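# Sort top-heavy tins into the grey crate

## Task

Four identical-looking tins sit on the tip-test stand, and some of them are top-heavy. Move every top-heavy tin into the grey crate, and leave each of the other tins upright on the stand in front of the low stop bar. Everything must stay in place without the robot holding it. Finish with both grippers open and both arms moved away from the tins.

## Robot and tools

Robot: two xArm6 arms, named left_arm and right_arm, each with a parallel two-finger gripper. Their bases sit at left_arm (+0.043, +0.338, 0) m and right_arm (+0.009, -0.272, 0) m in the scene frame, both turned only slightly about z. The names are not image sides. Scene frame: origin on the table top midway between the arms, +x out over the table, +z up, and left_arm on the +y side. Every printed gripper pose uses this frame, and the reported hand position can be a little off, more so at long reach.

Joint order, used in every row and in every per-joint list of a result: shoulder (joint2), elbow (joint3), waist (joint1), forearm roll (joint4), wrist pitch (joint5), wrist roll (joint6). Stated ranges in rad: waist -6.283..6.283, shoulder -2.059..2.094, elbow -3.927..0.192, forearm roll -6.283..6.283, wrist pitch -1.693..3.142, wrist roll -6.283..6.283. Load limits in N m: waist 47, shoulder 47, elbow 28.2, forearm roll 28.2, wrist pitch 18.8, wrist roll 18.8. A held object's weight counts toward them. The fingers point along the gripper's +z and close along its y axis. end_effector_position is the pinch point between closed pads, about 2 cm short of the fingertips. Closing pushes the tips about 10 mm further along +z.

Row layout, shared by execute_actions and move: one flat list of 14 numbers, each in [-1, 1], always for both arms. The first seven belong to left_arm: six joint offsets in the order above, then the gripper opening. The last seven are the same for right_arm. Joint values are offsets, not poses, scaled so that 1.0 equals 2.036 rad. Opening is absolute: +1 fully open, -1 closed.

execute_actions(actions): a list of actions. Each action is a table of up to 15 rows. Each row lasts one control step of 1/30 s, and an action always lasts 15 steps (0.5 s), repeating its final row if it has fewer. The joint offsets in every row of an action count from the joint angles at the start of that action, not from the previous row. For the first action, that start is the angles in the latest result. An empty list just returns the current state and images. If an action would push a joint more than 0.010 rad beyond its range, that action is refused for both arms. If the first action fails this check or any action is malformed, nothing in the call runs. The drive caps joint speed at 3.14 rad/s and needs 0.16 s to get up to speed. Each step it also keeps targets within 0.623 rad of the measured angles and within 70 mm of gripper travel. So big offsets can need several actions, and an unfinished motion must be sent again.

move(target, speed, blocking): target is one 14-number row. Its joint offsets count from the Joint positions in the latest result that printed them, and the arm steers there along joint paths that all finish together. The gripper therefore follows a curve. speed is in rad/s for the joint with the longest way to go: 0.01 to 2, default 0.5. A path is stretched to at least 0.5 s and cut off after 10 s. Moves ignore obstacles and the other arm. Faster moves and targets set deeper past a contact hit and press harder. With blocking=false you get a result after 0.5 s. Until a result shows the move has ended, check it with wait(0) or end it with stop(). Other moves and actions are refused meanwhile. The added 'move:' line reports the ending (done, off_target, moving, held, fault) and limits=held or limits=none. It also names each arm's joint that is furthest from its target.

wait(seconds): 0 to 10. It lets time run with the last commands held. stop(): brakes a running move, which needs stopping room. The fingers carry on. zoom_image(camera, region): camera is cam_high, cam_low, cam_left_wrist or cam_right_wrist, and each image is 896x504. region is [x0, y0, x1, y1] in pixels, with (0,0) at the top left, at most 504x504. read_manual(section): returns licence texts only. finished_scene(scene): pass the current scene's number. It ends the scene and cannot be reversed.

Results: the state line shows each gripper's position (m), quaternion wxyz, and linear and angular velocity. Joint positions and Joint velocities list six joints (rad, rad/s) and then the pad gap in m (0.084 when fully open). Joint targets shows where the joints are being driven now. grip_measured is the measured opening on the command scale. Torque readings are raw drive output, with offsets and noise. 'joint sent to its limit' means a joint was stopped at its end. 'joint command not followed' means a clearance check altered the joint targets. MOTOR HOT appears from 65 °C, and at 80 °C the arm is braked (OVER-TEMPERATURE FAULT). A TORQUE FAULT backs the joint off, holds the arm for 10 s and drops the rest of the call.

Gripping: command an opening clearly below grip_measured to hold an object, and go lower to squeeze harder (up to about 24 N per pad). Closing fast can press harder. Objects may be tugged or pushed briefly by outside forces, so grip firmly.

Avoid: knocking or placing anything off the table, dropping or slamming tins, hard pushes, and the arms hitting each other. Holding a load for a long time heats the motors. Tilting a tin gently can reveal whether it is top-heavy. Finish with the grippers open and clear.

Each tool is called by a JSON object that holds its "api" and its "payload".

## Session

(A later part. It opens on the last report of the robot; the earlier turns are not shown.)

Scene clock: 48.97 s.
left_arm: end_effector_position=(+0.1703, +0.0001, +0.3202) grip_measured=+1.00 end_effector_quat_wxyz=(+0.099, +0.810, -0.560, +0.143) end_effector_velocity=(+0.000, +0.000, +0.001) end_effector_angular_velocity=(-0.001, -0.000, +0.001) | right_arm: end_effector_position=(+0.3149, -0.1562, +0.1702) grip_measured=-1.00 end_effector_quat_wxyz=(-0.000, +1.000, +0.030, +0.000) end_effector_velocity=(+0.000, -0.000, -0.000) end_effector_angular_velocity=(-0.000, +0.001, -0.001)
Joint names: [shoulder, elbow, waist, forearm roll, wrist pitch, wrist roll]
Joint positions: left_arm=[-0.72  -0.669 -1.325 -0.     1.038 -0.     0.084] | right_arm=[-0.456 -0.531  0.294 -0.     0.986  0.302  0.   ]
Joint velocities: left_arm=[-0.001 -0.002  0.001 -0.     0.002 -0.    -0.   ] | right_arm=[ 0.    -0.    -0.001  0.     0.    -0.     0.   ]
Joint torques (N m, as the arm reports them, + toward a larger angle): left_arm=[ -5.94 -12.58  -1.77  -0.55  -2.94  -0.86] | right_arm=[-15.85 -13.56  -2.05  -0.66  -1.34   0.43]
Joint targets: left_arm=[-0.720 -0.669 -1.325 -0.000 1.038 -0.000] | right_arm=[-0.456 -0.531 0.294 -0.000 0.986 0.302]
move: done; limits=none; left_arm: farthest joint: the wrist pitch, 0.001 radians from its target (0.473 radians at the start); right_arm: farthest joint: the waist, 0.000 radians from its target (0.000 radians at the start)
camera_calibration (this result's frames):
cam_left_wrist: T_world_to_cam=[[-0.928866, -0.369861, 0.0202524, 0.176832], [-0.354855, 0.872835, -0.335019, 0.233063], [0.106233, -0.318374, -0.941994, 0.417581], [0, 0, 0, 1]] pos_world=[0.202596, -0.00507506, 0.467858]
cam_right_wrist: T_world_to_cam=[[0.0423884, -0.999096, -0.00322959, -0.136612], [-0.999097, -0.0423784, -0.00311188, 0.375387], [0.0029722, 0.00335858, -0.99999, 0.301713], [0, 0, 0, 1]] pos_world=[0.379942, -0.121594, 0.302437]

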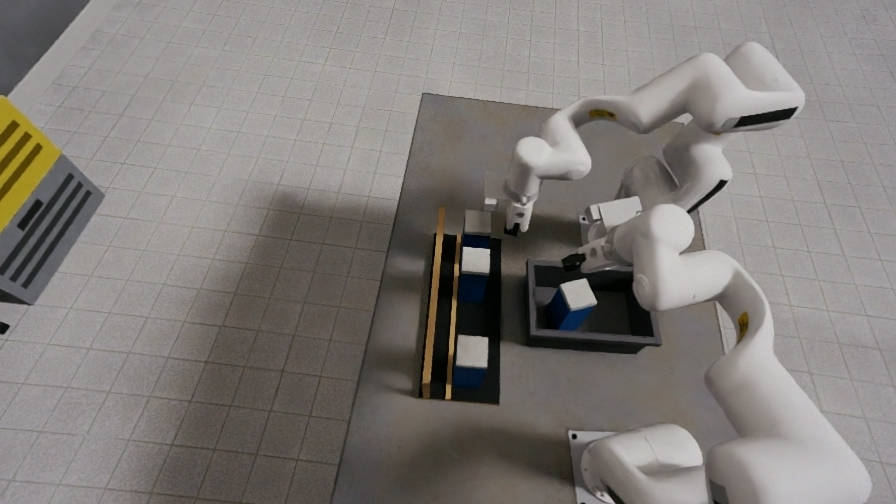

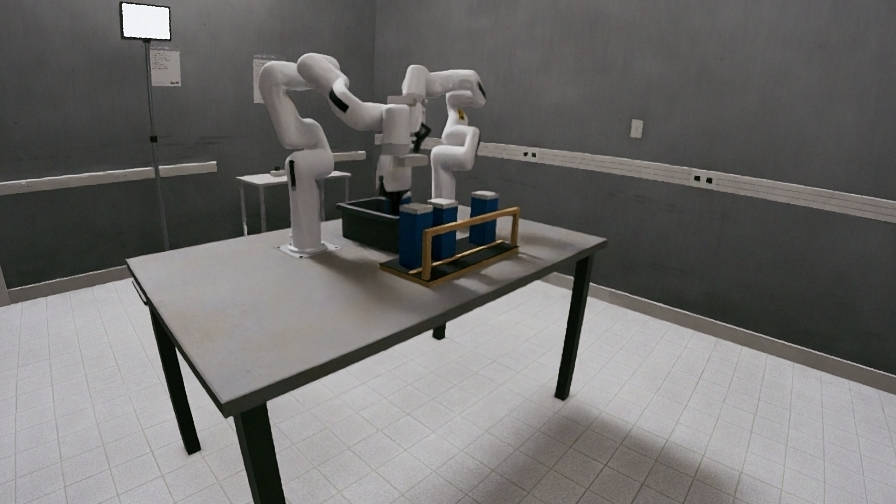

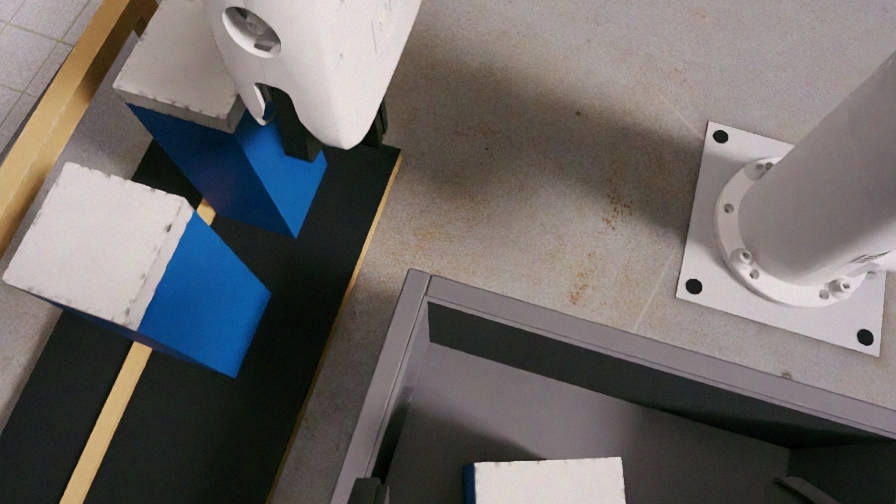

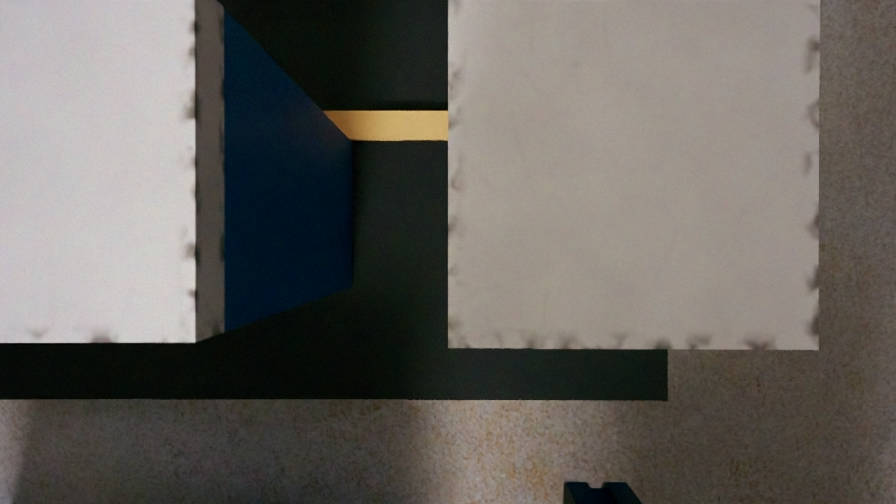

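{"api": "move", "payload": {"target": [0,0,0.8,0,0,0,1, 0.1037,-0.0881,0.1287,0,-0.0151,0.1361,-1], "speed": 1.2}}

{"api": "move", "payload": {"target": [0,0,0,0,0,0,1, 0.1033,-0.1076,-0.0438,0,0.0043,-0.0437,-1], "speed": 0.13}}

{"api": "move", "payload": {"target": [0,0,0,0,0,0,1, -0.1033,0.1076,0.0438,0,-0.0043,0.0437,-1], "speed": 0.13}}

Scene clock: 56.23 s.
left_arm: end_effector_position=(+0.3736, +0.4846, +0.3202) grip_measured=+1.00 end_effector_quat_wxyz=(-0.036, +0.963, +0.204, +0.171) end_effector_velocity=(-0.000, +0.001, +0.000) end_effector_angular_velocity=(+0.000, +0.000, +0.003) | right_arm: end_effector_position=(+0.3196, -0.0483, +0.1698) grip_measured=-1.00 end_effector_quat_wxyz=(+0.000, +1.000, +0.023, -0.000) end_effector_velocity=(+0.000, +0.000, +0.000) end_effector_angular_velocity=(+0.001, -0.001, -0.001)
Joint names: [shoulder, elbow, waist, forearm roll, wrist pitch, wrist roll]
Joint positions: left_arm=[-0.72  -0.669  0.303 -0.     1.038 -0.     0.084] | right_arm=[-0.245 -0.71   0.556 -0.     0.955  0.579  0.   ]
Joint velocities: left_arm=[ 0.    -0.     0.004  0.    -0.     0.     0.   ] | right_arm=[-0.    -0.     0.     0.    -0.     0.001  0.   ]
Joint torques (N m, as the arm reports them, + toward a larger angle): left_arm=[ -5.89 -12.79  -2.15  -0.63  -2.92  -0.67] | right_arm=[-21.15 -13.33  -2.11  -0.57  -1.37   0.41]
Joint targets: left_arm=[-0.720 -0.669 0.303 -0.000 1.038 -0.000] | right_arm=[-0.245 -0.710 0.556 -0.000 0.955 0.579]
move: done; limits=none; left_arm: farthest joint: the waist, 0.001 radians from its target (1.629 radians at the start); right_arm: farthest joint: the waist, 0.000 radians from its target (0.262 radians at the start)
camera_calibration (this result's frames):
cam_left_wrist: T_world_to_cam=[[0.422387, -0.906189, 0.0202657, 0.299914], [-0.851107, -0.404204, -0.335017, 0.686517], [0.31178, 0.124258, -0.941994, 0.258962], [0, 0, 0, 1]] pos_world=[0.376881, 0.517094, 0.467857]
cam_right_wrist: T_world_to_cam=[[0.027297, -0.999624, -0.00273699, -0.024278], [-0.999625, -0.0272909, -0.00226177, 0.385441], [0.00218622, 0.0027977, -0.999994, 0.301103], [0, 0, 0, 1]] pos_world=[0.385301, -0.0145922, 0.301906]

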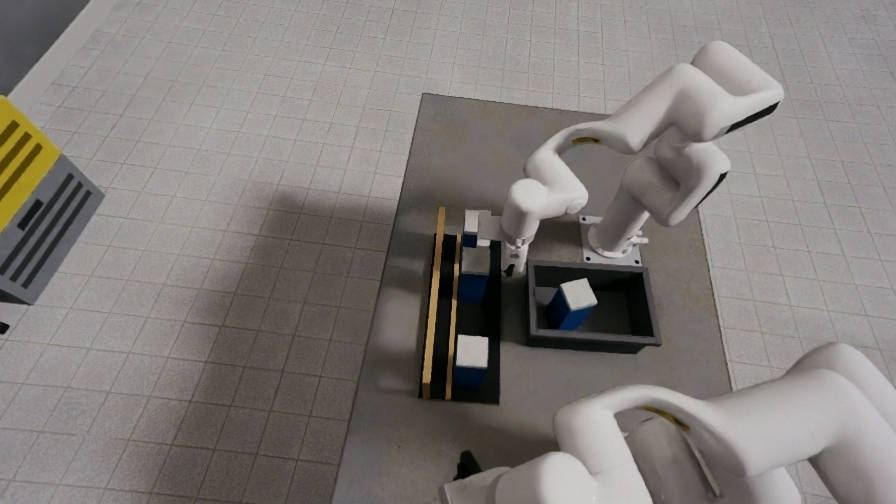

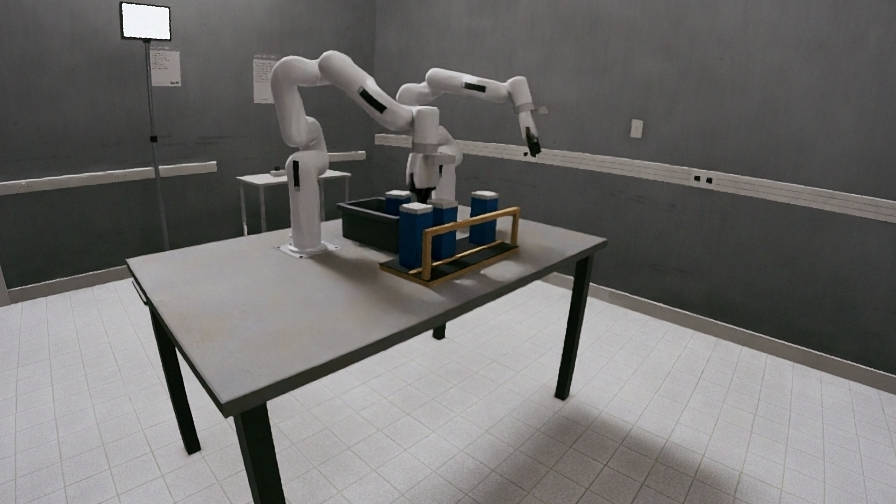

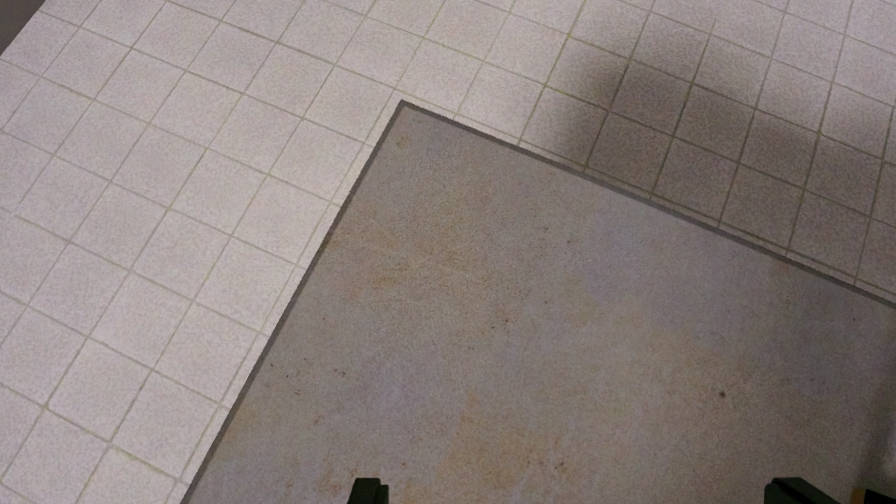

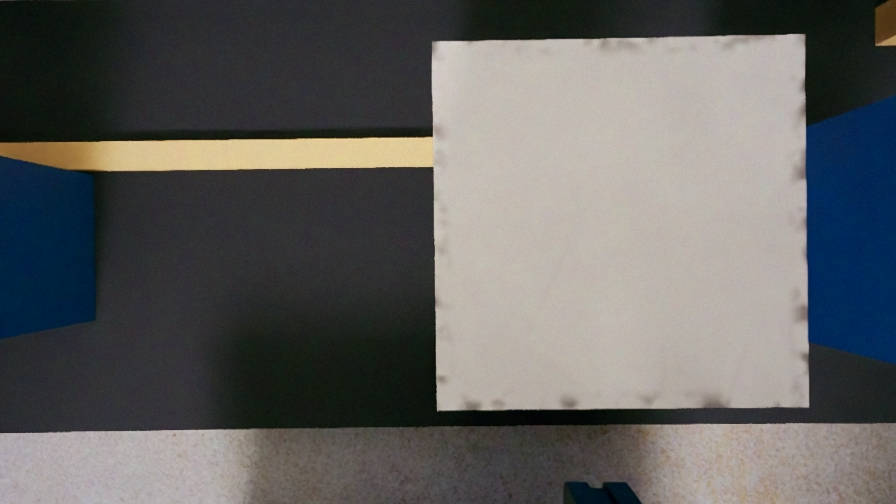

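Scene clock: 58.37 s.
left_arm: end_effector_position=(+0.3736, +0.4846, +0.3202) grip_measured=+1.00 end_effector_quat_wxyz=(-0.036, +0.963, +0.204, +0.171) end_effector_velocity=(-0.000, +0.000, -0.000) end_effector_angular_velocity=(-0.001, +0.000, +0.001) | right_arm: end_effector_position=(+0.3914, -0.0452, +0.1698) grip_measured=-1.00 end_effector_quat_wxyz=(+0.000, +1.000, +0.023, -0.000) end_effector_velocity=(+0.002, -0.000, +0.000) end_effector_angular_velocity=(+0.001, -0.002, -0.001)
Joint names: [shoulder, elbow, waist, forearm roll, wrist pitch, wrist roll]
Joint positions: left_arm=[-0.72  -0.669  0.303 -0.     1.038 -0.     0.084] | right_arm=[-0.035 -0.929  0.467 -0.     0.964  0.49   0.   ]
Joint velocities: left_arm=[ 0.     0.001  0.    -0.    -0.001 -0.001 -0.   ] | right_arm=[ 0.003 -0.004 -0.002 -0.001 -0.001 -0.001  0.   ]
Joint torques (N m, as the arm reports them, + toward a larger angle): left_arm=[ -5.72 -12.71  -1.59  -0.59  -2.88  -0.78] | right_arm=[-27.11 -13.53  -2.22  -0.55  -1.33   0.47]
Joint targets: left_arm=[-0.720 -0.669 0.303 -0.000 1.038 -0.000] | right_arm=[-0.034 -0.929 0.467 -0.000 0.964 0.490]
move: done; limits=none; left_arm: farthest joint: the waist, 0.000 radians from its target (0.000 radians at the start); right_arm: farthest joint: the waist, 0.000 radians from its target (0.089 radians at the start)
camera_calibration (this result's frames):
cam_left_wrist: T_world_to_cam=[[0.422387, -0.906189, 0.0202656, 0.299914], [-0.851107, -0.404204, -0.335017, 0.686517], [0.31178, 0.124258, -0.941994, 0.258962], [0, 0, 0, 1]] pos_world=[0.376881, 0.517094, 0.467857]
cam_right_wrist: T_world_to_cam=[[0.0271566, -0.999627, -0.00279759, -0.0231379], [-0.999629, -0.0271504, -0.00223623, 0.457308], [0.00215944, 0.00285728, -0.999994, 0.301002], [0, 0, 0, 1]] pos_world=[0.457117, -0.0115732, 0.301958]

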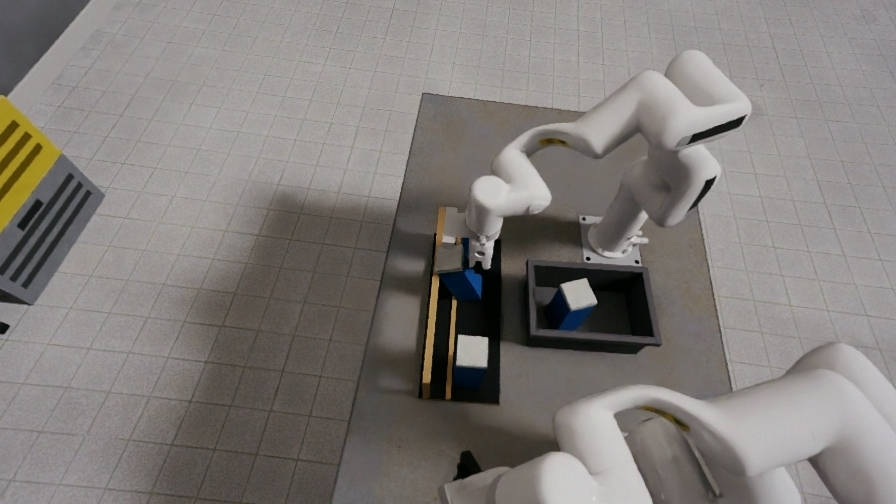

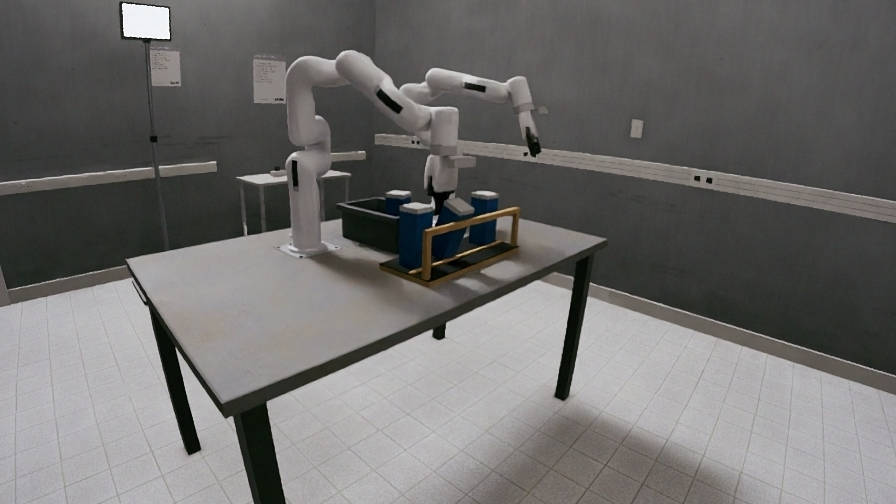

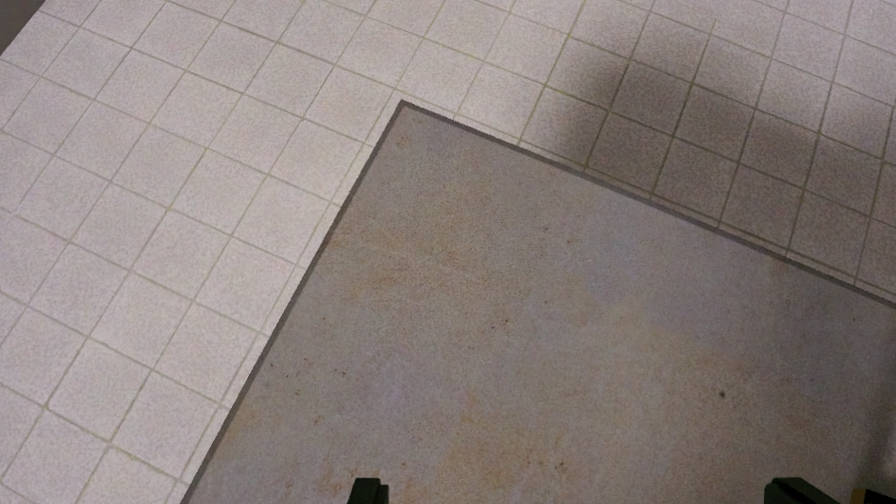

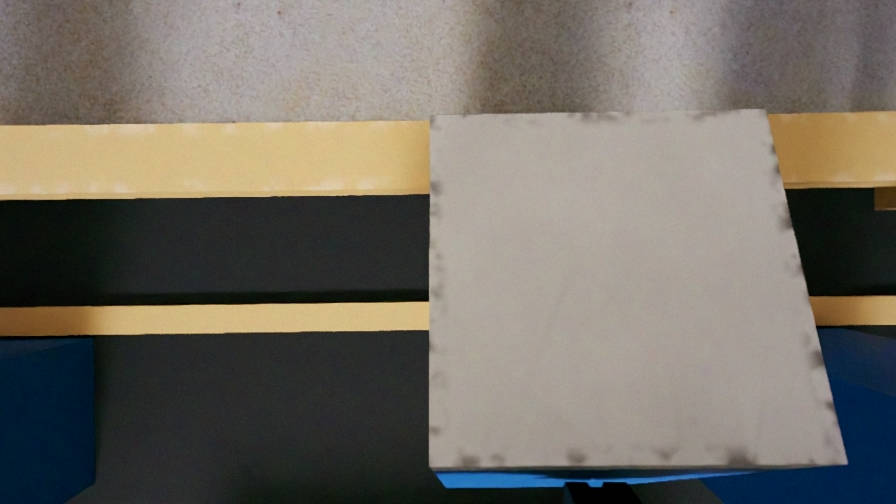

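Scene clock: 60.50 s.
left_arm: end_effector_position=(+0.3736, +0.4846, +0.3202) grip_measured=+1.00 end_effector_quat_wxyz=(-0.036, +0.963, +0.204, +0.171) end_effector_velocity=(-0.000, -0.000, -0.001) end_effector_angular_velocity=(-0.000, +0.002, -0.000) | right_arm: end_effector_position=(+0.3196, -0.0483, +0.1698) grip_measured=-1.00 end_effector_quat_wxyz=(+0.000, +1.000, +0.023, -0.000) end_effector_velocity=(-0.002, -0.001, -0.001) end_effector_angular_velocity=(-0.002, +0.002, +0.002)
Joint names: [shoulder, elbow, waist, forearm roll, wrist pitch, wrist roll]
Joint positions: left_arm=[-0.72  -0.669  0.303 -0.     1.038 -0.     0.084] | right_arm=[-0.245 -0.71   0.556 -0.     0.955  0.579  0.   ]
Joint velocities: left_arm=[ 0.     0.001  0.     0.     0.001  0.    -0.   ] | right_arm=[-0.003  0.005  0.001 -0.     0.    -0.     0.   ]
Joint torques (N m, as the arm reports them, + toward a larger angle): left_arm=[ -6.24 -12.64  -1.4   -0.45  -3.07  -0.77] | right_arm=[-21.28 -13.44  -2.08  -0.56  -1.36   0.42]
Joint targets: left_arm=[-0.720 -0.669 0.303 -0.000 1.038 -0.000] | right_arm=[-0.245 -0.710 0.556 -0.000 0.955 0.579]
move: done; limits=none; left_arm: farthest joint: the waist, 0.000 radians from its target (0.000 radians at the start); right_arm: farthest joint: the shoulder, 0.001 radians from its target (0.211 radians at the start)
camera_calibration (this result's frames):
cam_left_wrist: T_world_to_cam=[[0.422387, -0.906189, 0.0202656, 0.299914], [-0.851107, -0.404204, -0.335017, 0.686517], [0.31178, 0.124258, -0.941994, 0.258962], [0, 0, 0, 1]] pos_world=[0.376881, 0.517094, 0.467857]
cam_right_wrist: T_world_to_cam=[[0.0273065, -0.999623, -0.0027457, -0.0242744], [-0.999625, -0.0273003, -0.00227891, 0.385446], [0.00220309, 0.0028069, -0.999994, 0.301104], [0, 0, 0, 1]] pos_world=[0.385301, -0.0145876, 0.301913]

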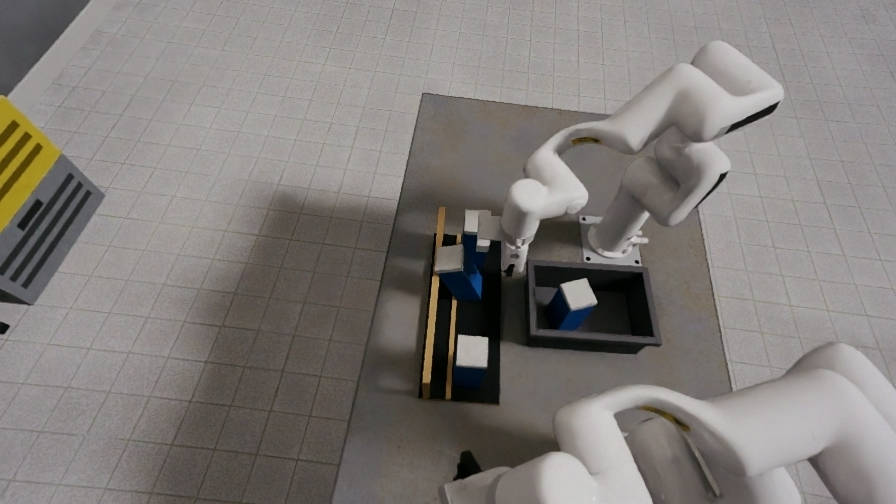

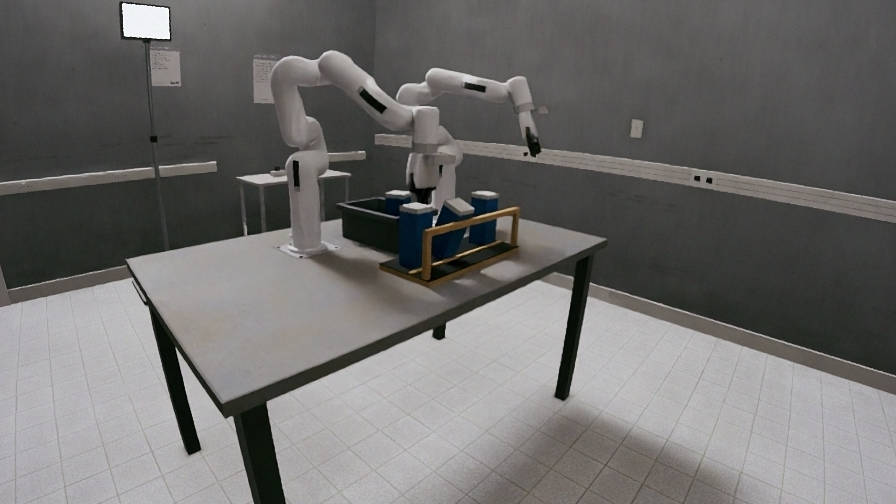

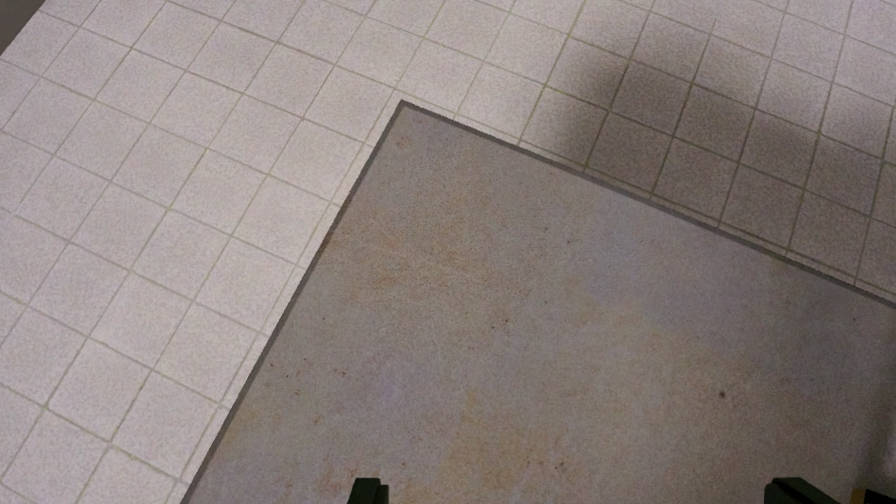

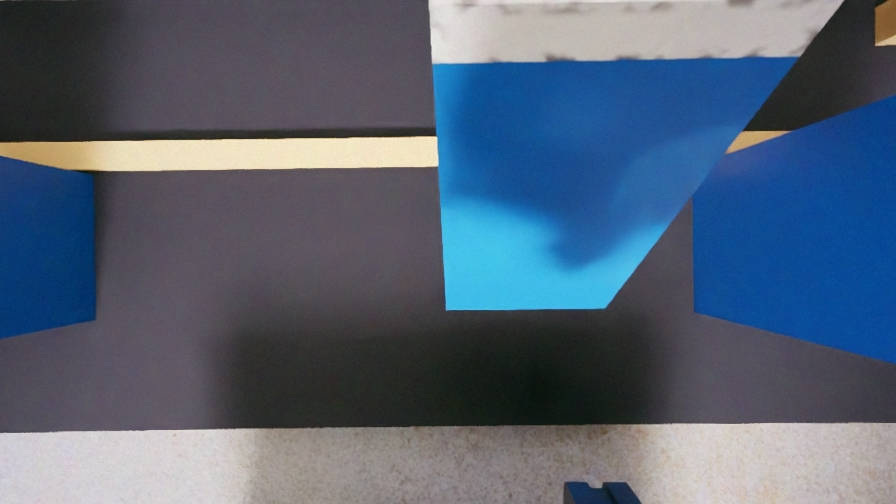

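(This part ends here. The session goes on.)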